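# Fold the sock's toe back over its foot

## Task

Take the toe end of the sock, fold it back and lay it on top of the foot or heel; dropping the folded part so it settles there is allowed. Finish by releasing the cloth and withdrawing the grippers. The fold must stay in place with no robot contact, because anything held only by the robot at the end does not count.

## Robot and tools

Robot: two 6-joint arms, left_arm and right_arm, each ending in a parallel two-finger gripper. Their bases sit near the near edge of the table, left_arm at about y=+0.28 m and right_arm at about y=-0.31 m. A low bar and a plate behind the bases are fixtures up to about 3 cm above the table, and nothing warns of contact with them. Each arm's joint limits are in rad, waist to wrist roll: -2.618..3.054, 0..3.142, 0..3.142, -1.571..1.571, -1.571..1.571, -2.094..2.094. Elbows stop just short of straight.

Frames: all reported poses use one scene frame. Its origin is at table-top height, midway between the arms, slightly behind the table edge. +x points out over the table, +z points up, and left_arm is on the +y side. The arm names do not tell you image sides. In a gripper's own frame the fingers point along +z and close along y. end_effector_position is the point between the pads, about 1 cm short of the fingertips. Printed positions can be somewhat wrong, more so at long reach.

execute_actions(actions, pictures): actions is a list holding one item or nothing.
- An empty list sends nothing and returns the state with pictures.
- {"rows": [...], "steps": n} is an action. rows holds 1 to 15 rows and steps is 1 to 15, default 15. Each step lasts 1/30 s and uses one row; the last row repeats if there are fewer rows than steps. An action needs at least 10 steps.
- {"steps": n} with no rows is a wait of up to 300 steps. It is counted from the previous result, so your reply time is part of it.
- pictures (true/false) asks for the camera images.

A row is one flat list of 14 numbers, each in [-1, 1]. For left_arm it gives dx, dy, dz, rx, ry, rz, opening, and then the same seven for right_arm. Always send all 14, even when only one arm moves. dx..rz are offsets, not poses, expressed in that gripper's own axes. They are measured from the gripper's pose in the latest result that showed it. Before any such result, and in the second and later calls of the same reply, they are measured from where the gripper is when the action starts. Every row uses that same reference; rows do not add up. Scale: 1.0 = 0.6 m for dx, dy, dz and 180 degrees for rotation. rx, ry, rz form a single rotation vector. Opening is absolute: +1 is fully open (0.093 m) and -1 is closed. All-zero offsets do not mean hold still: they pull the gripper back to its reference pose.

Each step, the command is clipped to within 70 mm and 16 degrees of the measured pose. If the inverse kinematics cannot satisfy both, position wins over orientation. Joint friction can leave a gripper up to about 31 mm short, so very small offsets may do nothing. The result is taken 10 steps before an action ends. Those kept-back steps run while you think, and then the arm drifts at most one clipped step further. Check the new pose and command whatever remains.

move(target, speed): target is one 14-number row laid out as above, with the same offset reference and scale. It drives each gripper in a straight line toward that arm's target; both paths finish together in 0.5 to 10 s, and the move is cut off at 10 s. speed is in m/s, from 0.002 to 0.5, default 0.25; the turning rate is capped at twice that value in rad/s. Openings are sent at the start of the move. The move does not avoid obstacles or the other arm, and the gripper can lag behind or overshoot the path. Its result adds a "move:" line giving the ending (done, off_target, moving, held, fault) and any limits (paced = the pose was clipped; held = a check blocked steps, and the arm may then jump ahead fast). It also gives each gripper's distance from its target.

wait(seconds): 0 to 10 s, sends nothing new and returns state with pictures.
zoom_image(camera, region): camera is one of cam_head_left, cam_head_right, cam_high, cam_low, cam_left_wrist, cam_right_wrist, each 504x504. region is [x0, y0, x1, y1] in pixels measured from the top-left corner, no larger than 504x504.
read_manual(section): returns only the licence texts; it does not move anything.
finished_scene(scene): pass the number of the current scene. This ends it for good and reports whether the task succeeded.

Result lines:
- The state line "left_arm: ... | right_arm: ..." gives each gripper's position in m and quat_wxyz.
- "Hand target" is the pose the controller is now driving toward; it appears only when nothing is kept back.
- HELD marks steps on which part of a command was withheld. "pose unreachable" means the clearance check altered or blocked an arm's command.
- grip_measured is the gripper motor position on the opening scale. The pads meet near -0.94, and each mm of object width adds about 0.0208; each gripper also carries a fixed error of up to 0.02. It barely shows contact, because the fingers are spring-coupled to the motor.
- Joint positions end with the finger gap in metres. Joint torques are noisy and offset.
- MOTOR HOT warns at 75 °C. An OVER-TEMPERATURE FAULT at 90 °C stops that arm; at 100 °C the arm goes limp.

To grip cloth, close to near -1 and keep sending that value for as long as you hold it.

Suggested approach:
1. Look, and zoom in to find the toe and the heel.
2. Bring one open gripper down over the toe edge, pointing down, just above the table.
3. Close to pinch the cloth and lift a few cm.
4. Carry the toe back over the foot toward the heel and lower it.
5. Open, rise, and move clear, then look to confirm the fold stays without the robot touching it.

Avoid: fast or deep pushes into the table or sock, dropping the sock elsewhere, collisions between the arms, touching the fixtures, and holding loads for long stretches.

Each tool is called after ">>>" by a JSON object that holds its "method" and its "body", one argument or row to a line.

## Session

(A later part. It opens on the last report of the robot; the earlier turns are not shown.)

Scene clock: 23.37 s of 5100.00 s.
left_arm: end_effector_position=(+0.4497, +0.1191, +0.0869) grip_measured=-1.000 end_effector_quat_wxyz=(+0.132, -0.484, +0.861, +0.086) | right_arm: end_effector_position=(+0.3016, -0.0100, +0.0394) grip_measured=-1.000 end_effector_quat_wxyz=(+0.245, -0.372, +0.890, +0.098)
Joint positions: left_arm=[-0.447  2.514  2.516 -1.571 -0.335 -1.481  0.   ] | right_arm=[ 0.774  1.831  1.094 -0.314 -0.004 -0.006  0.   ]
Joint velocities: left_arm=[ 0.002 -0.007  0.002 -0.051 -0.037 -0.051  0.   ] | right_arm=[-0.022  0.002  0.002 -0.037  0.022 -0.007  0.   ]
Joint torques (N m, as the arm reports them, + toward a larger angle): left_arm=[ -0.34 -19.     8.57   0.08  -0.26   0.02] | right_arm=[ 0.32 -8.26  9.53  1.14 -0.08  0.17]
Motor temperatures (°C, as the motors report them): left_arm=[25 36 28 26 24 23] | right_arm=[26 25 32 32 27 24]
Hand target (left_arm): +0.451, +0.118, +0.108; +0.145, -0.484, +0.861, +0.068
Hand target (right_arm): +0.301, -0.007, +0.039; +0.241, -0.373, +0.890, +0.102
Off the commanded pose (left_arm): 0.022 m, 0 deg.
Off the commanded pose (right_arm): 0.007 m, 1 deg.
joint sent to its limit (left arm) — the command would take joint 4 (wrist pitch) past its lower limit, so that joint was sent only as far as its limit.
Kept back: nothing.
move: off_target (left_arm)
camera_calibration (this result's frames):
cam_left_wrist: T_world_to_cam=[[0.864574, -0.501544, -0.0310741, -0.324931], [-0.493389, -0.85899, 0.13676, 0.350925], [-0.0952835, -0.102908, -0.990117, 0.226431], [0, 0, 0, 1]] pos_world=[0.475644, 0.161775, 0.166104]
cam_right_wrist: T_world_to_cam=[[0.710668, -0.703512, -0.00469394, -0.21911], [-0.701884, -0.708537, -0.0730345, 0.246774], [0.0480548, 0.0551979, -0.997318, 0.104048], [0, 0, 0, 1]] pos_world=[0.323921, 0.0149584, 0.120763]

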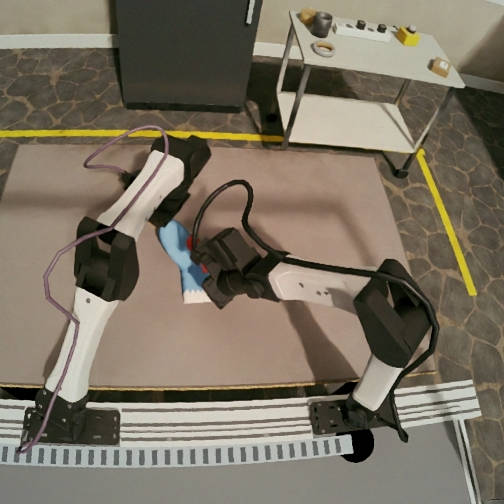

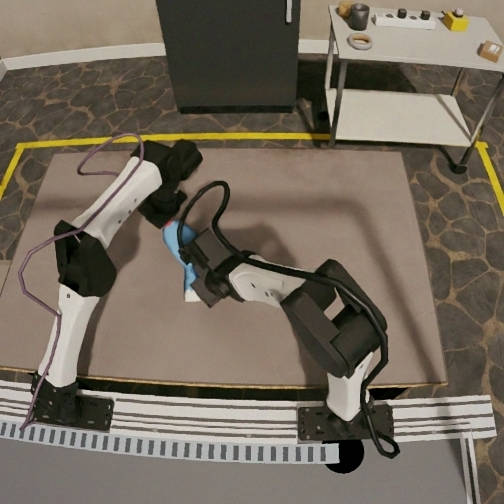

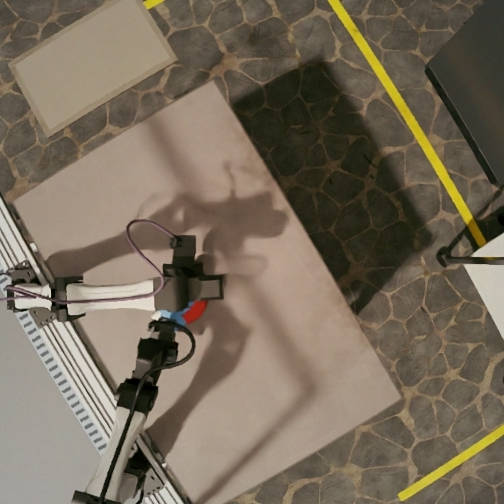

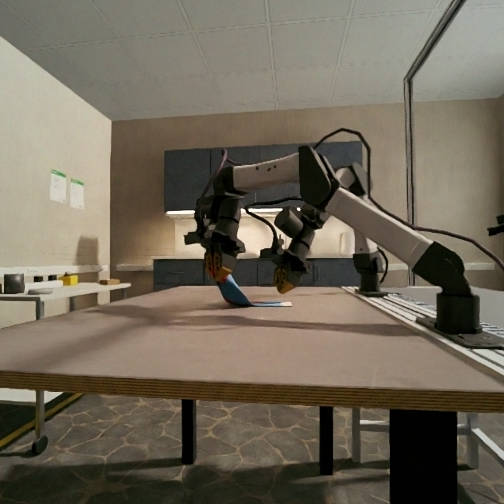

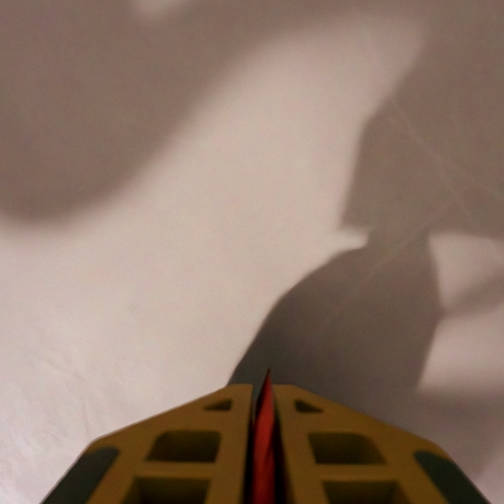

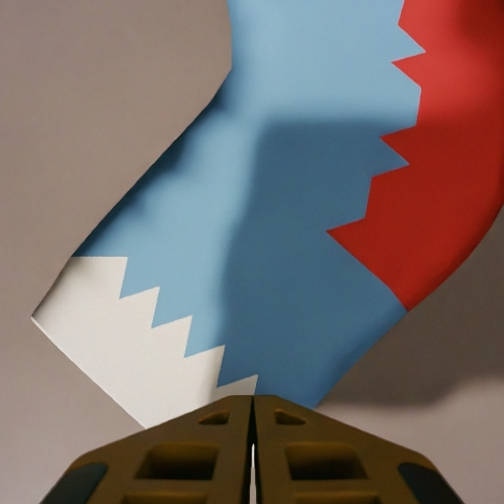

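>>> {"method": "move", "body": {
  "target": [0, 0, 0, 0, 0, 0, -1, 0.0283, 0, 0.049, 0, -0.111, 0, -1],
  "speed": 0.1
}}

>>> {"method": "zoom_image", "body": {
  "camera": "cam_low",
  "region": [150, 200, 350, 330]
}}

Scene clock: 26.93 s of 5100.00 s.
left_arm: end_effector_position=(+0.4497, +0.1192, +0.0869) grip_measured=-1.000 end_effector_quat_wxyz=(+0.132, -0.484, +0.861, +0.086) | right_arm: end_effector_position=(+0.3070, -0.0046, +0.0168) grip_measured=-1.000 end_effector_quat_wxyz=(+0.407, -0.348, +0.828, +0.165)
Joint positions: left_arm=[-0.447  2.514  2.516 -1.572 -0.335 -1.481  0.   ] | right_arm=[ 0.774  1.856  0.702  0.478 -0.006 -0.006  0.   ]
Joint velocities: left_arm=[-0.007 -0.002  0.007 -0.066  0.037  0.037  0.   ] | right_arm=[-0.002  0.017 -0.012  0.022 -0.051 -0.051  0.   ]
Joint torques (N m, as the arm reports them, + toward a larger angle): left_arm=[ -0.1  -16.19   6.54   0.18  -0.26  -0.05] | right_arm=[-0.09 -6.5   5.16  1.65 -0.11  0.1 ]
Motor temperatures (°C, as the motors report them): left_arm=[25 38 28 26 24 23] | right_arm=[26 26 32 31 27 24]
Hand target (left_arm): +0.450, +0.119, +0.087; +0.132, -0.484, +0.861, +0.086
Hand target (right_arm): +0.303, -0.009, +0.005; +0.396, -0.351, +0.833, +0.162
Off the commanded pose (left_arm): 0.000 m, 0 deg.
Off the commanded pose (right_arm): 0.014 m, 1 deg.
Kept back: nothing.
move: off_target (right_arm)
camera_calibration (this result's frames):
cam_left_wrist: T_world_to_cam=[[0.86456, -0.501545, -0.0314544, -0.324803], [-0.493349, -0.859009, 0.136784, 0.350901], [-0.095623, -0.10274, -0.990101, 0.226558], [0, 0, 0, 1]] pos_world=[0.475592, 0.161801, 0.166101]
cam_right_wrist: T_world_to_cam=[[0.714388, -0.699747, -0.0020304, -0.220439], [-0.631418, -0.643373, -0.432877, 0.237523], [0.301598, 0.310524, -0.901451, 0.00263617], [0, 0, 0, 1]] pos_world=[0.30666, -0.00225371, 0.104747]

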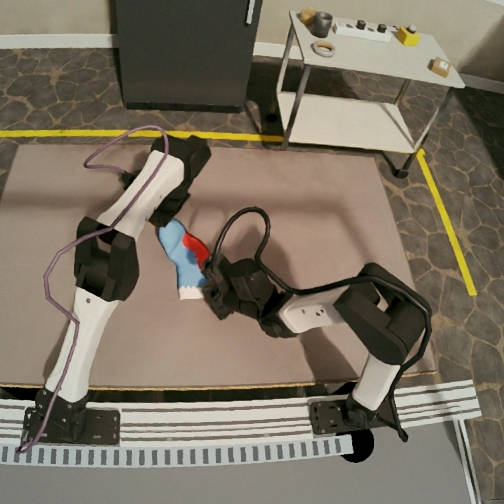

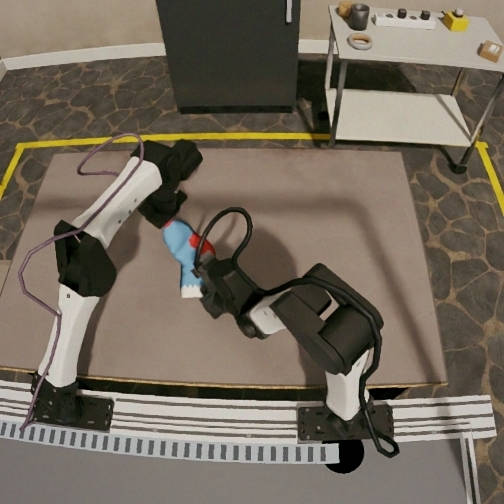

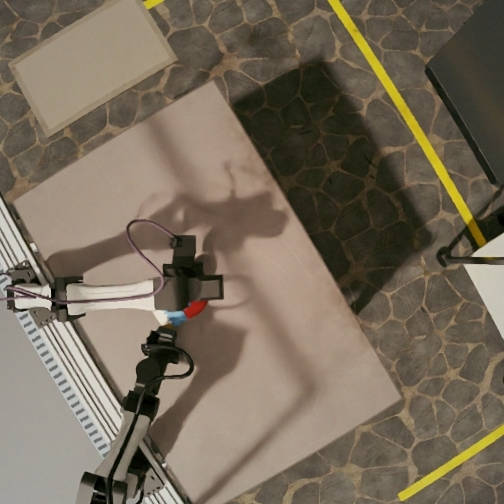

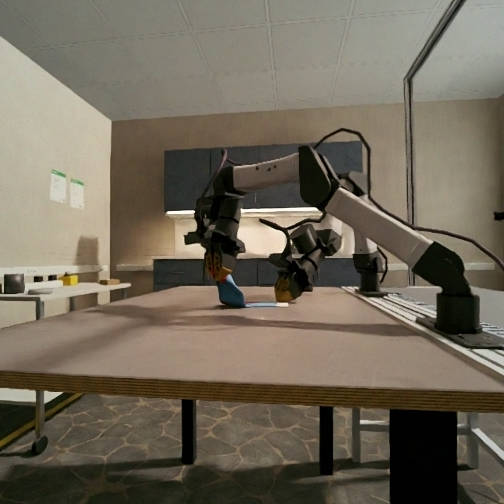

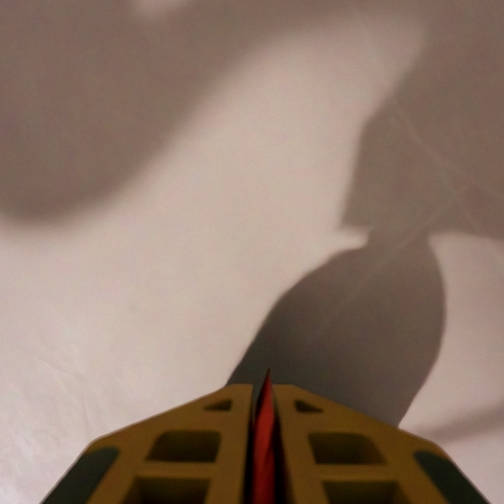

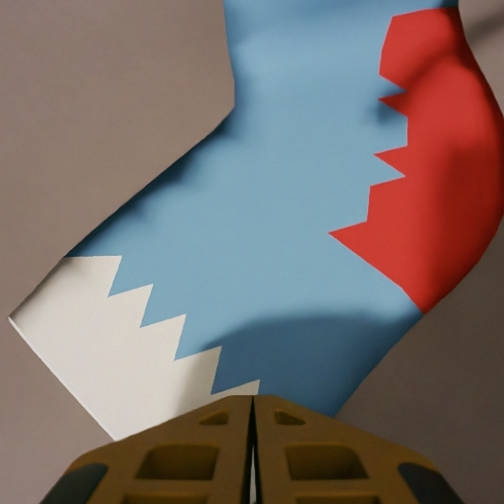

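Region (150, 200, 350, 330) of cam_low's 504x504 image, scaled by 2.520, with more detail than that image has; it fills the top 328 rows of this view, and the rest is white.

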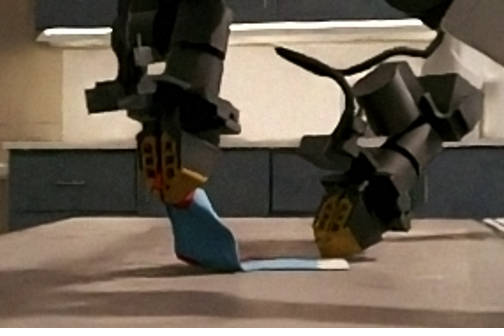

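>>> {"method": "move", "body": {
  "target": [0.1415, -0.0272, -0.0466, 0, 0, 0, -1, 0.0105, 0, 0.0082, 0, 0, 0, -1],
  "speed": 0.12
}}

>>> {"method": "zoom_image", "body": {
  "camera": "cam_low",
  "region": [150, 200, 350, 330]
}}

Scene clock: 29.63 s of 5100.00 s.
left_arm: end_effector_position=(+0.4157, +0.0377, +0.0855) grip_measured=-1.000 end_effector_quat_wxyz=(+0.147, -0.476, +0.865, +0.060) | right_arm: end_effector_position=(+0.3091, -0.0025, +0.0171) grip_measured=-1.000 end_effector_quat_wxyz=(+0.413, -0.347, +0.825, +0.168)
Joint positions: left_arm=[-0.629  2.534  2.541 -1.574 -0.336 -1.643  0.   ] | right_arm=[ 0.774  1.868  0.701  0.505 -0.006 -0.006  0.   ]
Joint velocities: left_arm=[-0.002 -0.017 -0.007 -0.037 -0.081  0.051  0.   ] | right_arm=[-0.012  0.032 -0.012 -0.037 -0.081  0.051  0.   ]
Joint torques (N m, as the arm reports them, + toward a larger angle): left_arm=[ -0.1  -15.07   8.79   0.1   -0.21  -0.09] | right_arm=[ 0.01 -6.78  5.91  1.72 -0.05  0.15]
Motor temperatures (°C, as the motors report them): left_arm=[25 39 28 26 24 23] | right_arm=[26 27 32 32 27 24]
Hand target (left_arm): +0.417, +0.035, +0.086; +0.148, -0.479, +0.863, +0.055
Hand target (right_arm): +0.307, -0.005, +0.009; +0.407, -0.348, +0.828, +0.165
Off the commanded pose (left_arm): 0.004 m, 4 deg.
Off the commanded pose (right_arm): 0.009 m, 1 deg.
joint sent to its limit (left arm) — the command would take joint 4 (wrist pitch) past its lower limit, so that joint was sent only as far as its limit.
Kept back: nothing.
move: off_target (left_arm)
camera_calibration (this result's frames):
cam_left_wrist: T_world_to_cam=[[0.850238, -0.525811, 0.0248669, -0.334267], [-0.523929, -0.840735, 0.136615, 0.276386], [-0.0509272, -0.129184, -0.990312, 0.19595], [0, 0, 0, 1]] pos_world=[0.438992, 0.08192, 0.164605]
cam_right_wrist: T_world_to_cam=[[0.714503, -0.69963, -0.00184175, -0.220508], [-0.626459, -0.6386, -0.446921, 0.238977], [0.311503, 0.32048, -0.894571, -0.0014482], [0, 0, 0, 1]] pos_world=[0.307714, -0.00119935, 0.105102]

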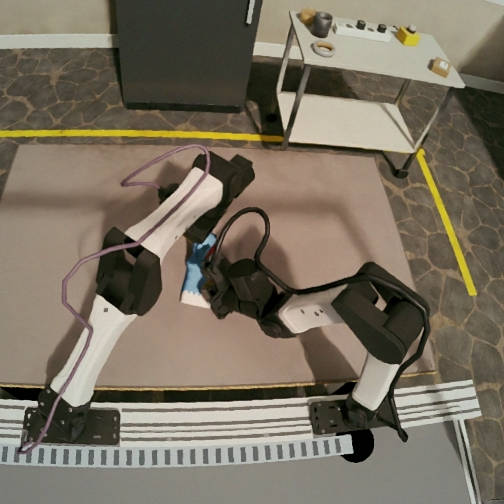

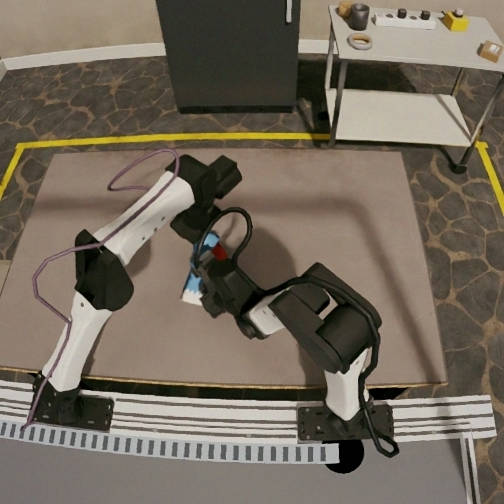

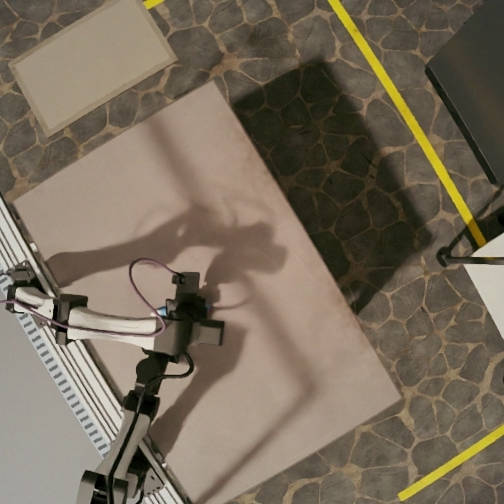

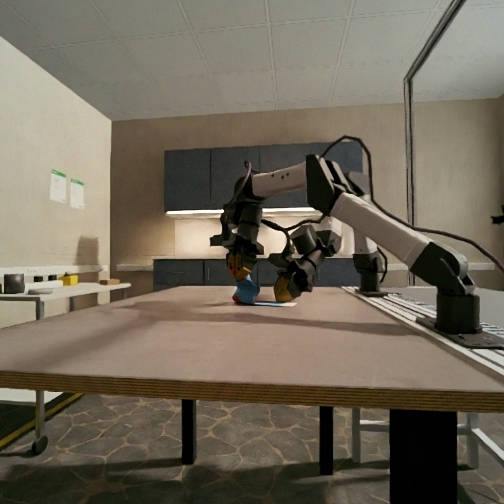

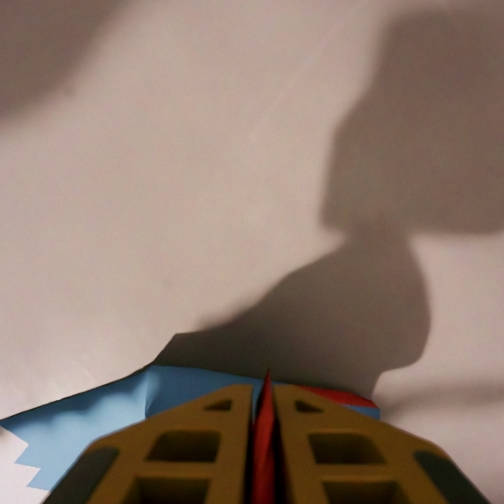

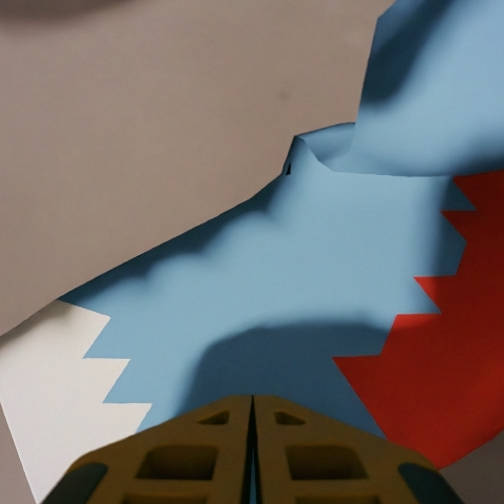

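Region (150, 200, 350, 330) of cam_low's 504x504 image, scaled by 2.520, with more detail than that image has; it fills the top 328 rows of this view, and the rest is white.

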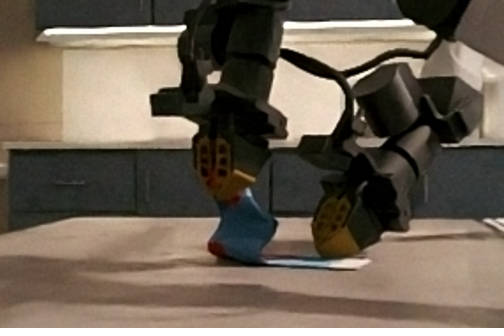

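>>> {"method": "move", "body": {
  "target": [-0.1022, -0.0278, 0.0881, 0, 0, 0.078, -1, 0.0105, 0, 0.0082, 0, 0, 0, 0.45],
  "speed": 0.12
}}

>>> {"method": "zoom_image", "body": {
  "camera": "cam_low",
  "region": [150, 200, 350, 330]
}}

Scene clock: 36.00 s of 5100.00 s.
left_arm: end_effector_position=(+0.4634, +0.0959, +0.0535) grip_measured=-1.000 end_effector_quat_wxyz=(+0.130, -0.368, +0.916, +0.091) | right_arm: end_effector_position=(+0.3112, -0.0004, +0.0176) grip_measured=+0.447 end_effector_quat_wxyz=(+0.420, -0.346, +0.821, +0.171)
Joint positions: left_arm=[-0.476  2.6    2.542 -1.489 -0.336 -1.245  0.   ] | right_arm=[ 0.774  1.879  0.701  0.534 -0.006 -0.006  0.067]
Joint velocities: left_arm=[-0.022 -0.007 -0.017 -0.051 -0.066 -0.037  0.   ] | right_arm=[ 0.012  0.002 -0.017 -0.051  0.066  0.037  0.   ]
Joint torques (N m, as the arm reports them, + toward a larger angle): left_arm=[ -0.1  -15.69   9.32   0.37  -0.21   0.  ] | right_arm=[ 0.12 -6.88  5.93  1.72 -0.02  0.13]
Motor temperatures (°C, as the motors report them): left_arm=[25 40 29 26 24 23] | right_arm=[26 28 32 33 27 24]
Hand target (left_arm): +0.471, +0.091, +0.056; +0.140, -0.367, +0.917, +0.077
Hand target (right_arm): +0.309, -0.003, +0.009; +0.413, -0.347, +0.825, +0.168
Off the commanded pose (left_arm): 0.009 m, 2 deg.
Off the commanded pose (right_arm): 0.009 m, 1 deg.
Kept back: nothing.
After step 90, 1.83 s passed at rest.
move: done
camera_calibration (this result's frames):
cam_left_wrist: T_world_to_cam=[[0.709598, -0.699764, -0.082466, -0.255807], [-0.68692, -0.71309, 0.140152, 0.417761], [-0.156879, -0.0428038, -0.98669, 0.214867], [0, 0, 0, 1]] pos_world=[0.502197, 0.128094, 0.132361]
cam_right_wrist: T_world_to_cam=[[0.714622, -0.699509, -0.00164117, -0.220579], [-0.621093, -0.633428, -0.461533, 0.240465], [0.321807, 0.330841, -0.887122, -0.00567638], [0, 0, 0, 1]] pos_world=[0.308809, -0.000102119, 0.105585]

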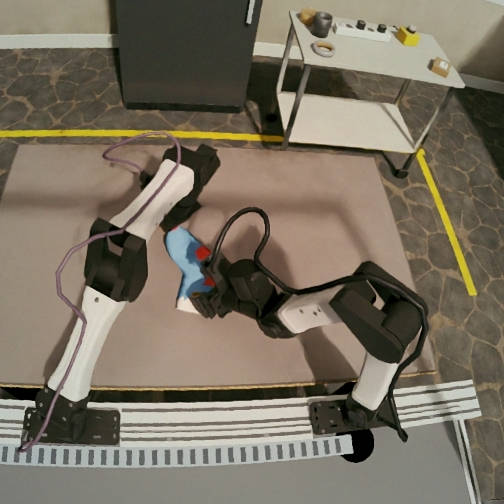

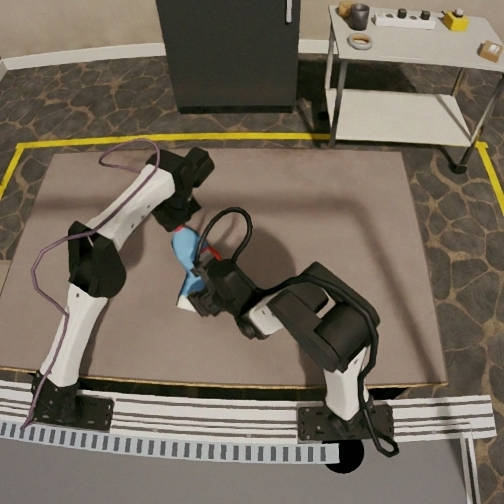

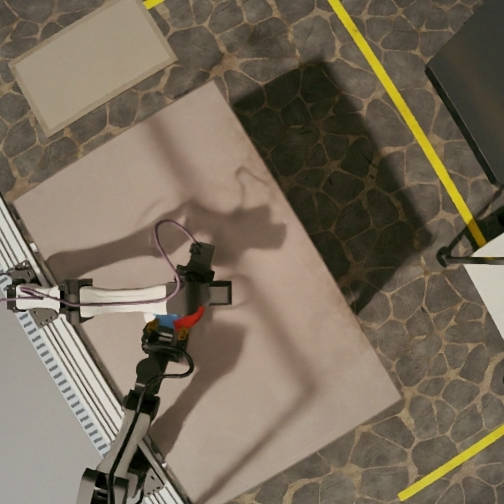

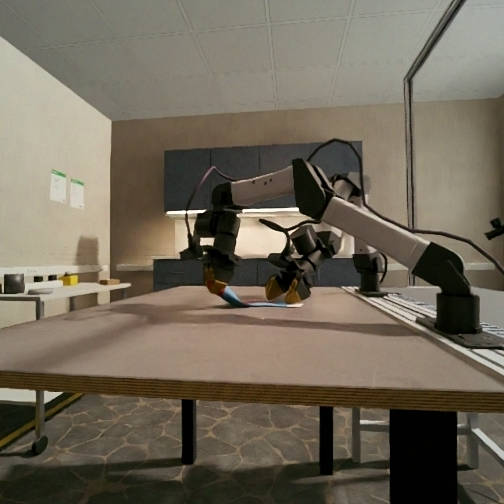

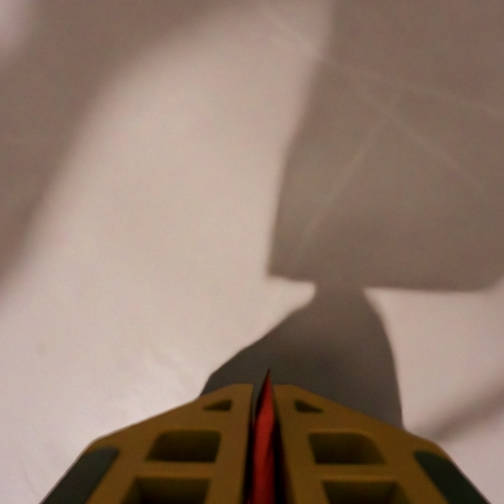

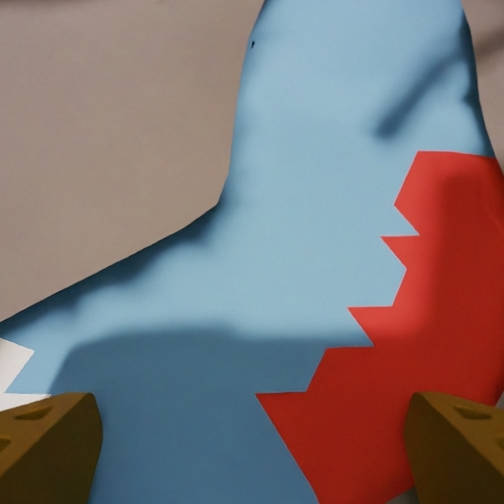

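Region (150, 200, 350, 330) of cam_low's 504x504 image, scaled by 2.520, with more detail than that image has; it fills the top 328 rows of this view, and the rest is white.

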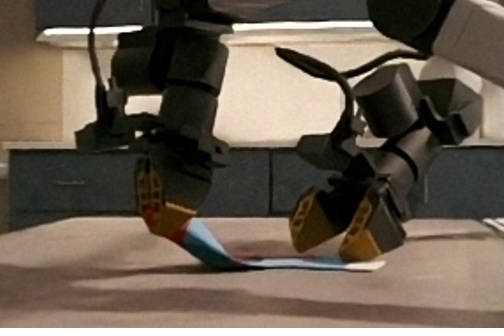

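>>> {"method": "move", "body": {
  "target": [0.107, 0.0196, -0.054, 0, 0, 0, -1, 0.016, 0, 0.01, 0, 0, 0, 0.45],
  "speed": 0.1
}}

>>> {"method": "zoom_image", "body": {
  "camera": "cam_low",
  "region": [150, 200, 350, 330]
}}

Scene clock: 39.00 s of 5100.00 s.
left_arm: end_effector_position=(+0.4060, +0.0565, +0.0589) grip_measured=-1.000 end_effector_quat_wxyz=(+0.123, -0.364, +0.917, +0.102) | right_arm: end_effector_position=(+0.3140, +0.0024, +0.0166) grip_measured=+0.447 end_effector_quat_wxyz=(+0.429, -0.344, +0.817, +0.174)
Joint positions: left_arm=[-0.608  2.455  2.289 -1.454 -0.336 -1.382  0.   ] | right_arm=[ 0.774  1.901  0.701  0.576 -0.006 -0.006  0.067]
Joint velocities: left_arm=[-0.012 -0.002 -0.017  0.037 -0.081  0.007  0.   ] | right_arm=[ 0.017 -0.012 -0.027 -0.051  0.037 -0.022  0.001]
Joint torques (N m, as the arm reports them, + toward a larger angle): left_arm=[ -0.43 -18.38   4.95   0.21  -0.25  -0.14] | right_arm=[ 0.13 -6.78  5.29  1.8  -0.02  0.14]
Motor temperatures (°C, as the motors report them): left_arm=[25 41 29 26 24 23] | right_arm=[26 28 32 33 27 24]
Hand target (left_arm): +0.405, +0.054, +0.065; +0.130, -0.368, +0.916, +0.091
Hand target (right_arm): +0.311, -0.001, +0.006; +0.420, -0.346, +0.821, +0.171
Off the commanded pose (left_arm): 0.007 m, 2 deg.
Off the commanded pose (right_arm): 0.011 m, 1 deg.
Kept back: nothing.
move: off_target (right_arm)
camera_calibration (this result's frames):
cam_left_wrist: T_world_to_cam=[[0.704992, -0.700753, -0.109232, -0.238813], [-0.686278, -0.712905, 0.144184, 0.348991], [-0.178909, -0.0266848, -0.983504, 0.217302], [0, 0, 0, 1]] pos_world=[0.446744, 0.087247, 0.137313]
cam_right_wrist: T_world_to_cam=[[0.714767, -0.699361, -0.0013854, -0.220689], [-0.614115, -0.626693, -0.479706, 0.24163], [0.33462, 0.343729, -0.877428, -0.0126208], [0, 0, 0, 1]] pos_world=[0.310353, 0.00142464, 0.104532]

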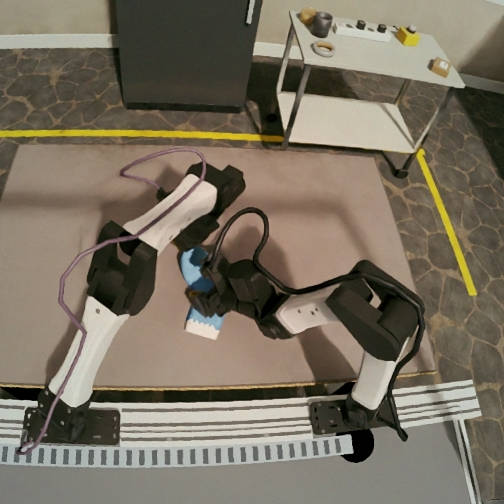

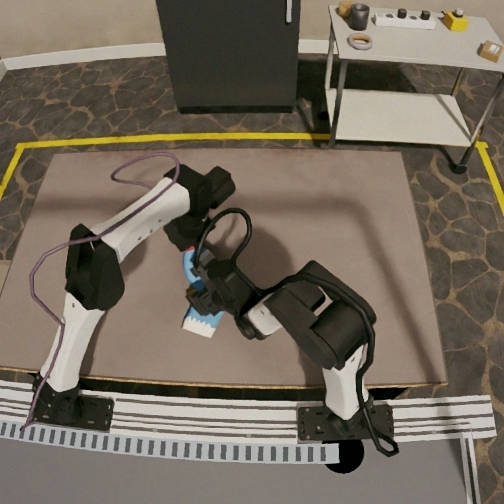

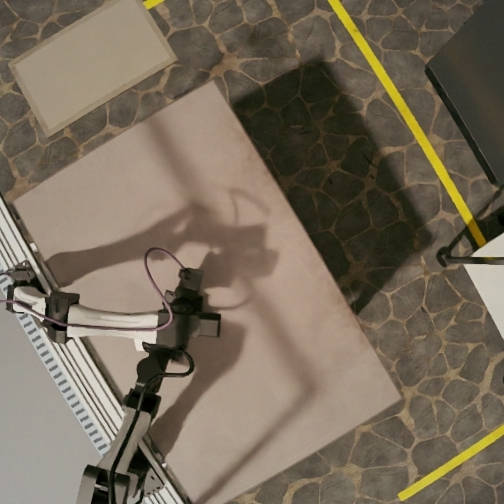

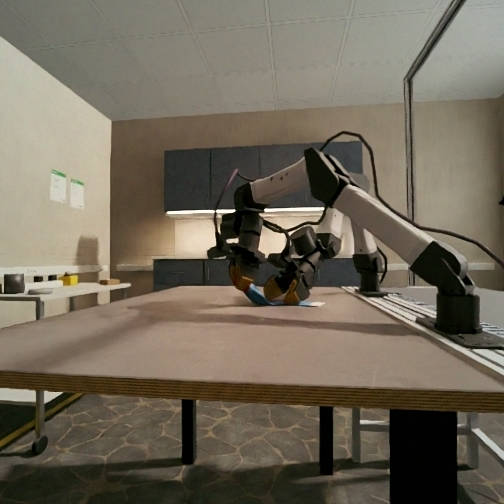

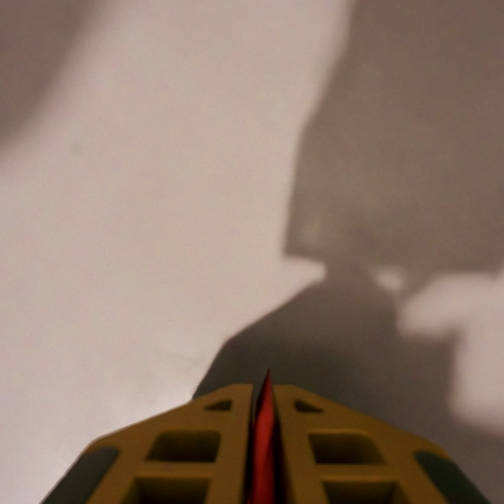

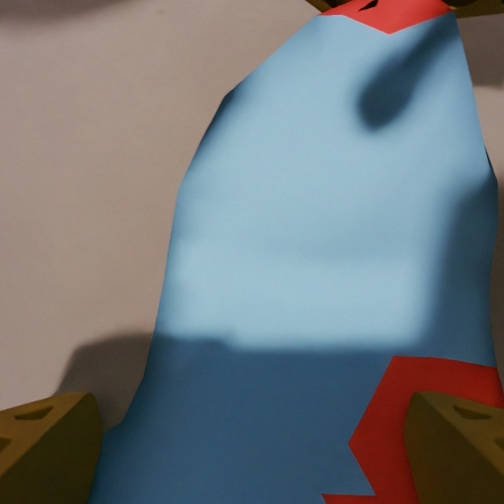

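Region (150, 200, 350, 330) of cam_low's 504x504 image, scaled by 2.520, with more detail than that image has; it fills the top 328 rows of this view, and the rest is white.

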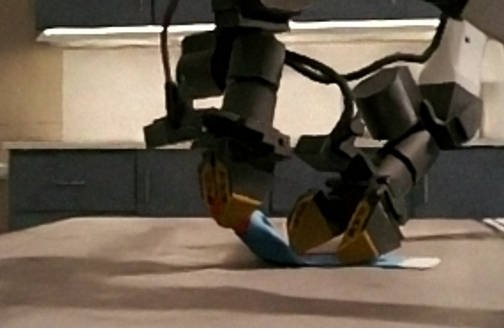

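>>> {"method": "move", "body": {
  "target": [0, 0, 0, 0, 0, 0, -1, 0.0308, 0, -0.0792, 0, 0.083, 0, 0.45],
  "speed": 0.15
}}

Scene clock: 42.73 s of 5100.00 s.
left_arm: end_effector_position=(+0.4064, +0.0562, +0.0587) grip_measured=-1.000 end_effector_quat_wxyz=(+0.124, -0.366, +0.917, +0.101) | right_arm: end_effector_position=(+0.2752, -0.0362, +0.0216) grip_measured=+0.447 end_effector_quat_wxyz=(+0.312, -0.364, +0.868, +0.126)
Joint positions: left_arm=[-0.608  2.455  2.288 -1.451 -0.336 -1.385  0.   ] | right_arm=[ 0.774  1.689  0.735  0.054 -0.006 -0.006  0.067]
Joint velocities: left_arm=[-0.007  0.002 -0.007 -0.007 -0.081 -0.066  0.   ] | right_arm=[ 0.002 -0.002  0.012 -0.007 -0.007 -0.095  0.   ]
Joint torques (N m, as the arm reports them, + toward a larger angle): left_arm=[ -0.1  -15.9    6.67   0.08  -0.25  -0.02] | right_arm=[ 0.15 -7.76  8.94  1.27 -0.02  0.11]
Motor temperatures (°C, as the motors report them): left_arm=[25 43 29 26 24 23] | right_arm=[26 29 32 33 27 24]
Hand target (left_arm): +0.406, +0.056, +0.059; +0.123, -0.365, +0.917, +0.102
Hand target (right_arm): +0.278, -0.033, +0.029; +0.319, -0.362, +0.866, +0.128
Off the commanded pose (left_arm): 0.001 m, 0 deg.
Off the commanded pose (right_arm): 0.009 m, 1 deg.
Kept back: nothing.
move: done
camera_calibration (this result's frames):
cam_left_wrist: T_world_to_cam=[[0.707564, -0.698605, -0.106325, -0.240625], [-0.684289, -0.714925, 0.143633, 0.348422], [-0.176357, -0.0288725, -0.983903, 0.216266], [0, 0, 0, 1]] pos_world=[0.446819, 0.0872385, 0.137155]
cam_right_wrist: T_world_to_cam=[[0.71253, -0.701627, -0.00441869, -0.219356], [-0.684722, -0.69396, -0.222655, 0.207437], [0.153154, 0.161674, -0.974887, 0.0634334], [0, 0, 0, 1]] pos_world=[0.288619, -0.0202083, 0.107058]

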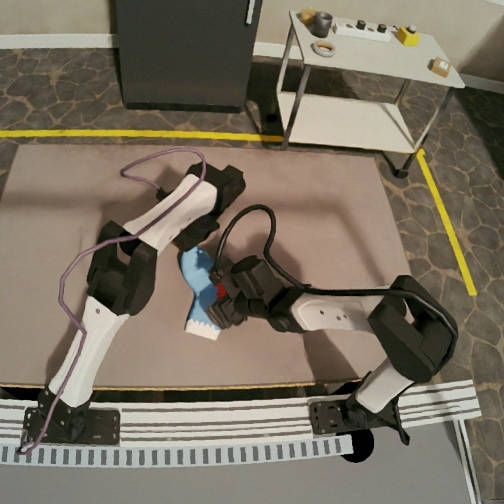

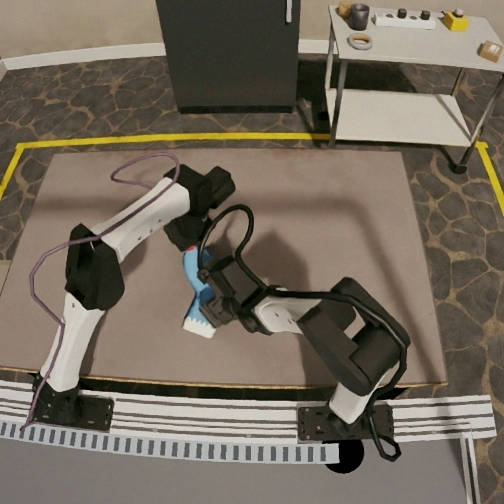

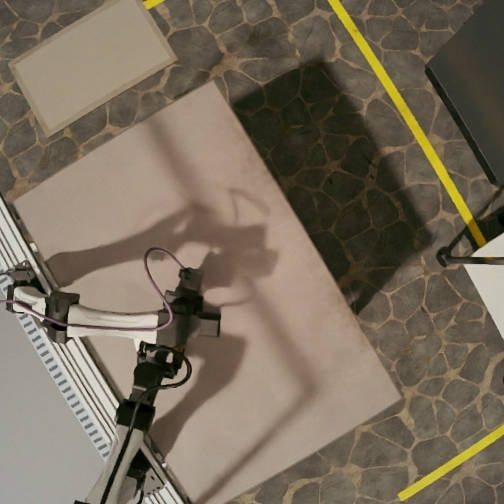

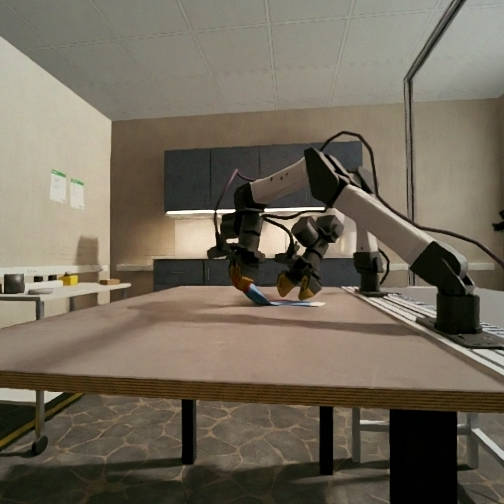

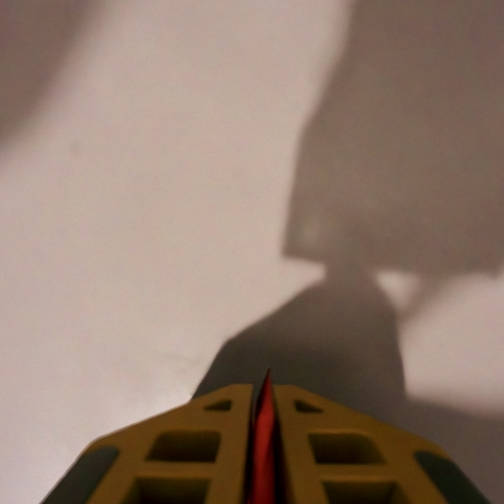

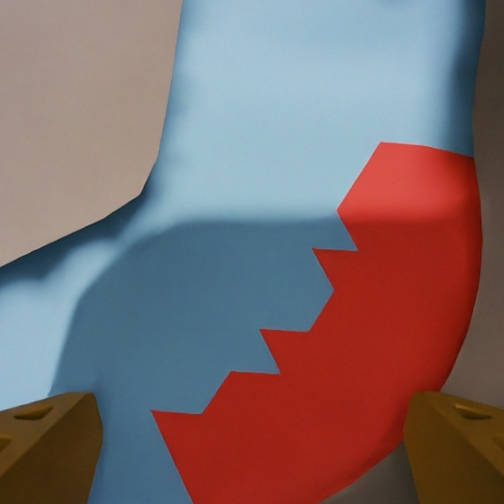

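>>> {"method": "move", "body": {
  "target": [0, 0, 0, 0, 0, 0, -1, -0.005, 0.045, -0.006, 0, 0, 0, 0.45],
  "speed": 0.1
}}

>>> {"method": "move", "body": {
  "target": [0, 0, 0, 0, 0, 0, -1, 0.034, 0, 0.0415, 0, 0, 0, 0.45],
  "speed": 0.05
}}

Scene clock: 44.67 s of 5100.00 s.
left_arm: end_effector_position=(+0.4064, +0.0562, +0.0587) grip_measured=-1.000 end_effector_quat_wxyz=(+0.124, -0.366, +0.917, +0.101) | right_arm: end_effector_position=(+0.2537, -0.0199, +0.0193) grip_measured=+0.447 end_effector_quat_wxyz=(+0.305, -0.368, +0.869, +0.126)
Joint positions: left_arm=[-0.608  2.455  2.288 -1.451 -0.336 -1.385  0.   ] | right_arm=[0.864 1.689 0.735 0.04  0.044 0.061 0.067]
Joint velocities: left_arm=[-0.007 -0.002  0.007  0.051 -0.051  0.066  0.   ] | right_arm=[ 0.012  0.007 -0.002 -0.007  0.051 -0.066  0.   ]
Joint torques (N m, as the arm reports them, + toward a larger angle): left_arm=[ -0.1  -15.89   6.64   0.1   -0.25  -0.05] | right_arm=[ 0.51 -7.84  8.55  1.33  0.15  0.13]
Motor temperatures (°C, as the motors report them): left_arm=[25 43 29 26 24 23] | right_arm=[26 29 32 33 27 24]
Hand target (left_arm): +0.406, +0.056, +0.059; +0.124, -0.366, +0.917, +0.101
Hand target (right_arm): +0.256, -0.017, +0.026; +0.312, -0.364, +0.868, +0.126
Off the commanded pose (left_arm): 0.000 m, 0 deg.
Off the commanded pose (right_arm): 0.008 m, 1 deg.
Kept back: nothing.
move: done
camera_calibration (this result's frames):
cam_left_wrist: T_world_to_cam=[[0.707564, -0.698605, -0.106325, -0.240625], [-0.684289, -0.714925, 0.143633, 0.348422], [-0.176357, -0.0288725, -0.983903, 0.216266], [0, 0, 0, 1]] pos_world=[0.446819, 0.0872385, 0.137155]
cam_right_wrist: T_world_to_cam=[[0.717404, -0.696629, -0.00628384, -0.193674], [-0.682109, -0.70056, -0.209625, 0.202436], [0.141629, 0.154672, -0.977762, 0.064669], [0, 0, 0, 1]] pos_world=[0.267867, -0.00310322, 0.104449]

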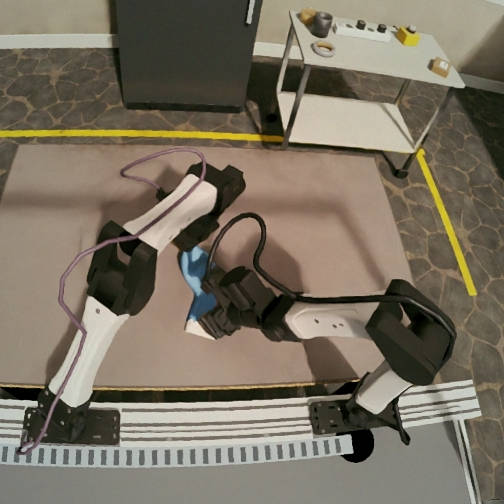

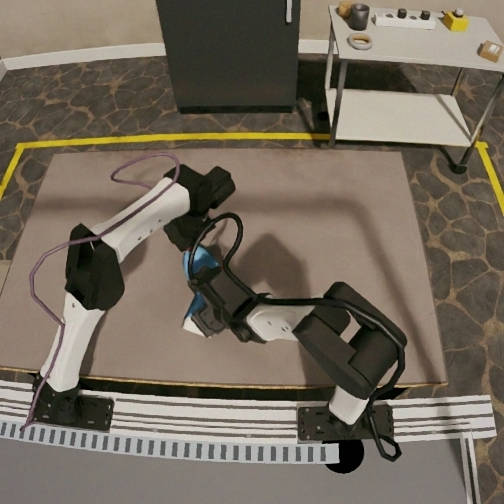

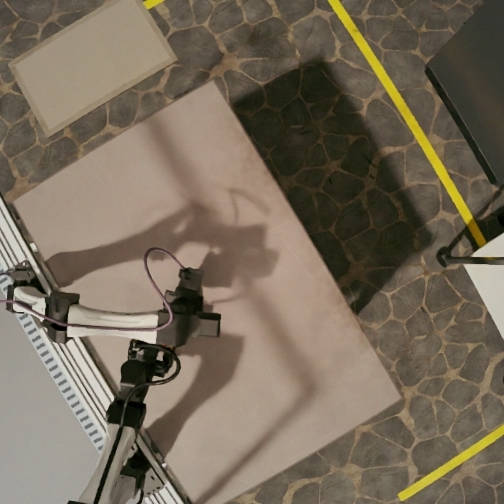

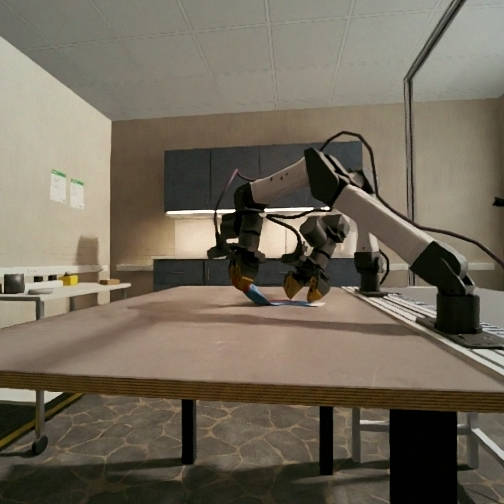

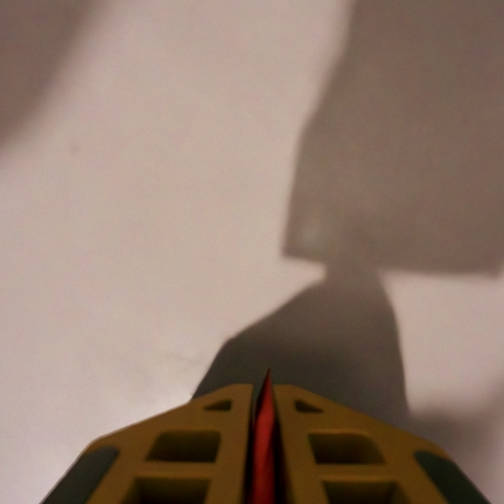

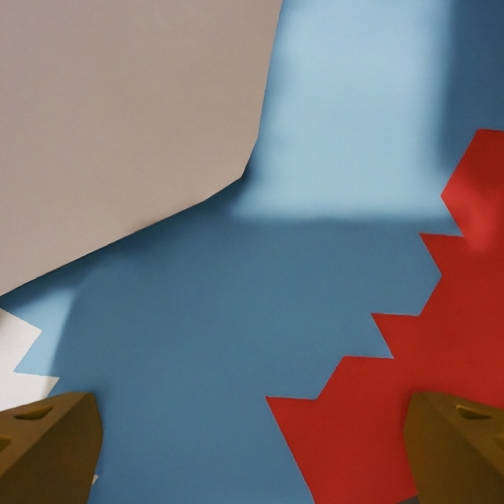

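Scene clock: 45.63 s of 5100.00 s.
left_arm: end_effector_position=(+0.4064, +0.0562, +0.0587) grip_measured=-1.000 end_effector_quat_wxyz=(+0.124, -0.366, +0.917, +0.101) | right_arm: end_effector_position=(+0.2658, -0.0055, +0.0158) grip_measured=+0.447 end_effector_quat_wxyz=(+0.345, -0.361, +0.854, +0.146)
Joint positions: left_arm=[-0.608  2.455  2.288 -1.451 -0.336 -1.385  0.   ] | right_arm=[0.864 1.752 0.709 0.224 0.044 0.061 0.067]
Joint velocities: left_arm=[ 0.012  0.017 -0.017 -0.051 -0.066  0.007  0.   ] | right_arm=[-0.007 -0.002 -0.017 -0.037 -0.037 -0.051 -0.001]
Joint torques (N m, as the arm reports them, + toward a larger angle): left_arm=[ -0.09 -15.89   6.64   0.1   -0.25  -0.05] | right_arm=[ 0.06 -4.85  4.41  1.22 -0.01  0.1 ]
Motor temperatures (°C, as the motors report them): left_arm=[25 43 29 26 24 23] | right_arm=[26 29 32 33 27 24]
Hand target (left_arm): +0.406, +0.056, +0.059; +0.124, -0.366, +0.917, +0.101
Hand target (right_arm): +0.253, -0.021, -0.012; +0.305, -0.368, +0.869, +0.126
Off the commanded pose (left_arm): 0.000 m, 0 deg.
Off the commanded pose (right_arm): 0.035 m, 5 deg.
Kept back: nothing.
move: off_target (right_arm)
camera_calibration (this result's frames):
cam_left_wrist: T_world_to_cam=[[0.707564, -0.698605, -0.106325, -0.240625], [-0.684289, -0.714925, 0.143633, 0.348422], [-0.176357, -0.0288725, -0.983903, 0.216266], [0, 0, 0, 1]] pos_world=[0.446819, 0.0872385, 0.137155]
cam_right_wrist: T_world_to_cam=[[0.718664, -0.695232, -0.0132495, -0.19256], [-0.665724, -0.682408, -0.301881, 0.217278], [0.200835, 0.225771, -0.953254, 0.0415849], [0, 0, 0, 1]] pos_world=[0.274681, 0.00500937, 0.102682]

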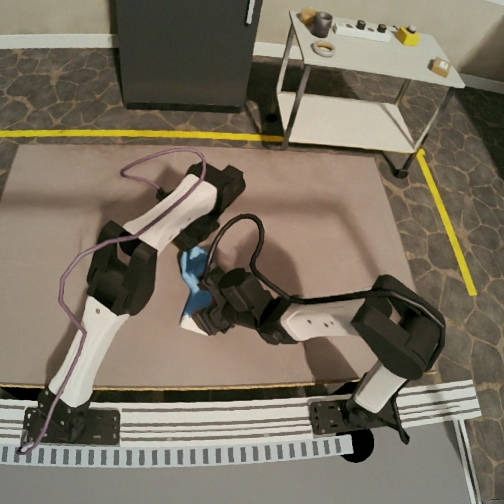

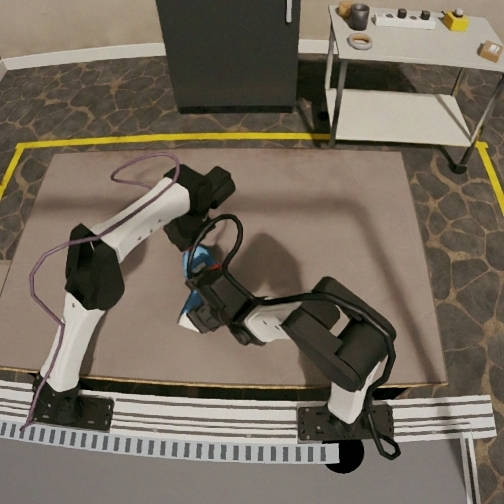

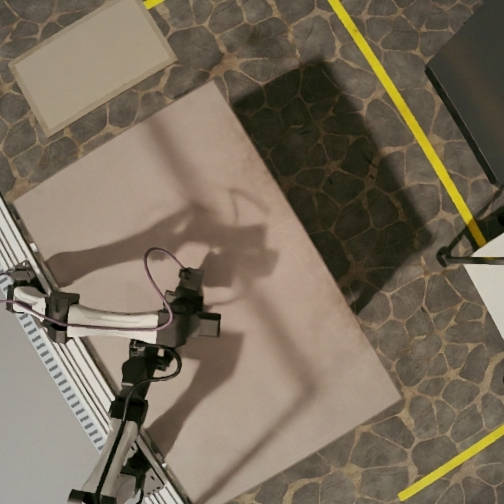

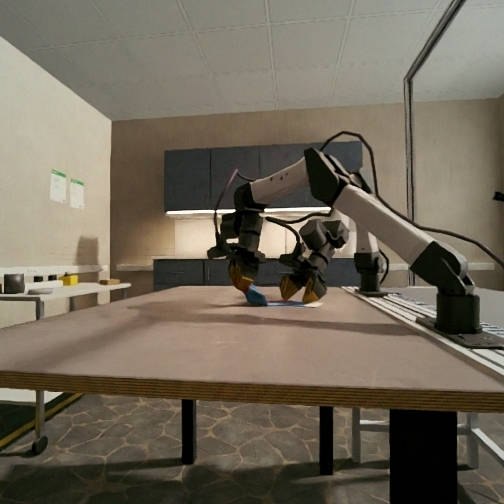

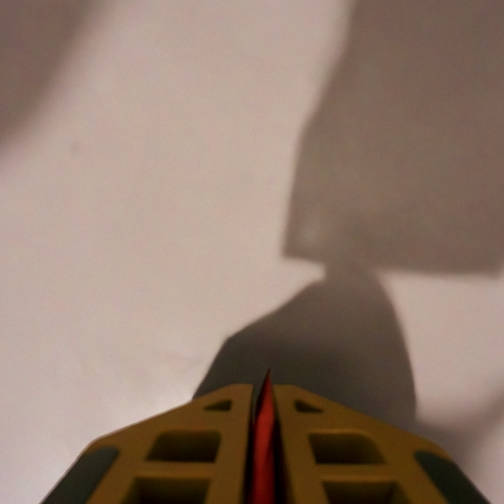

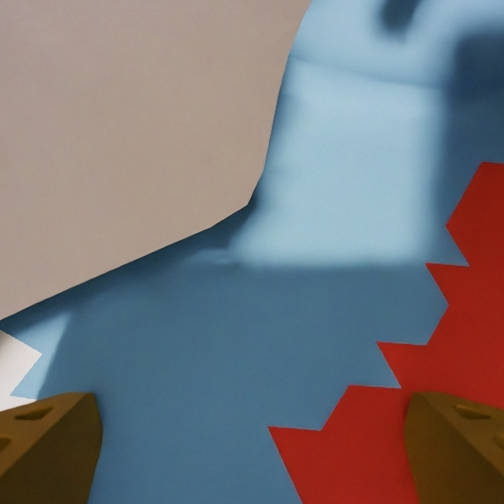

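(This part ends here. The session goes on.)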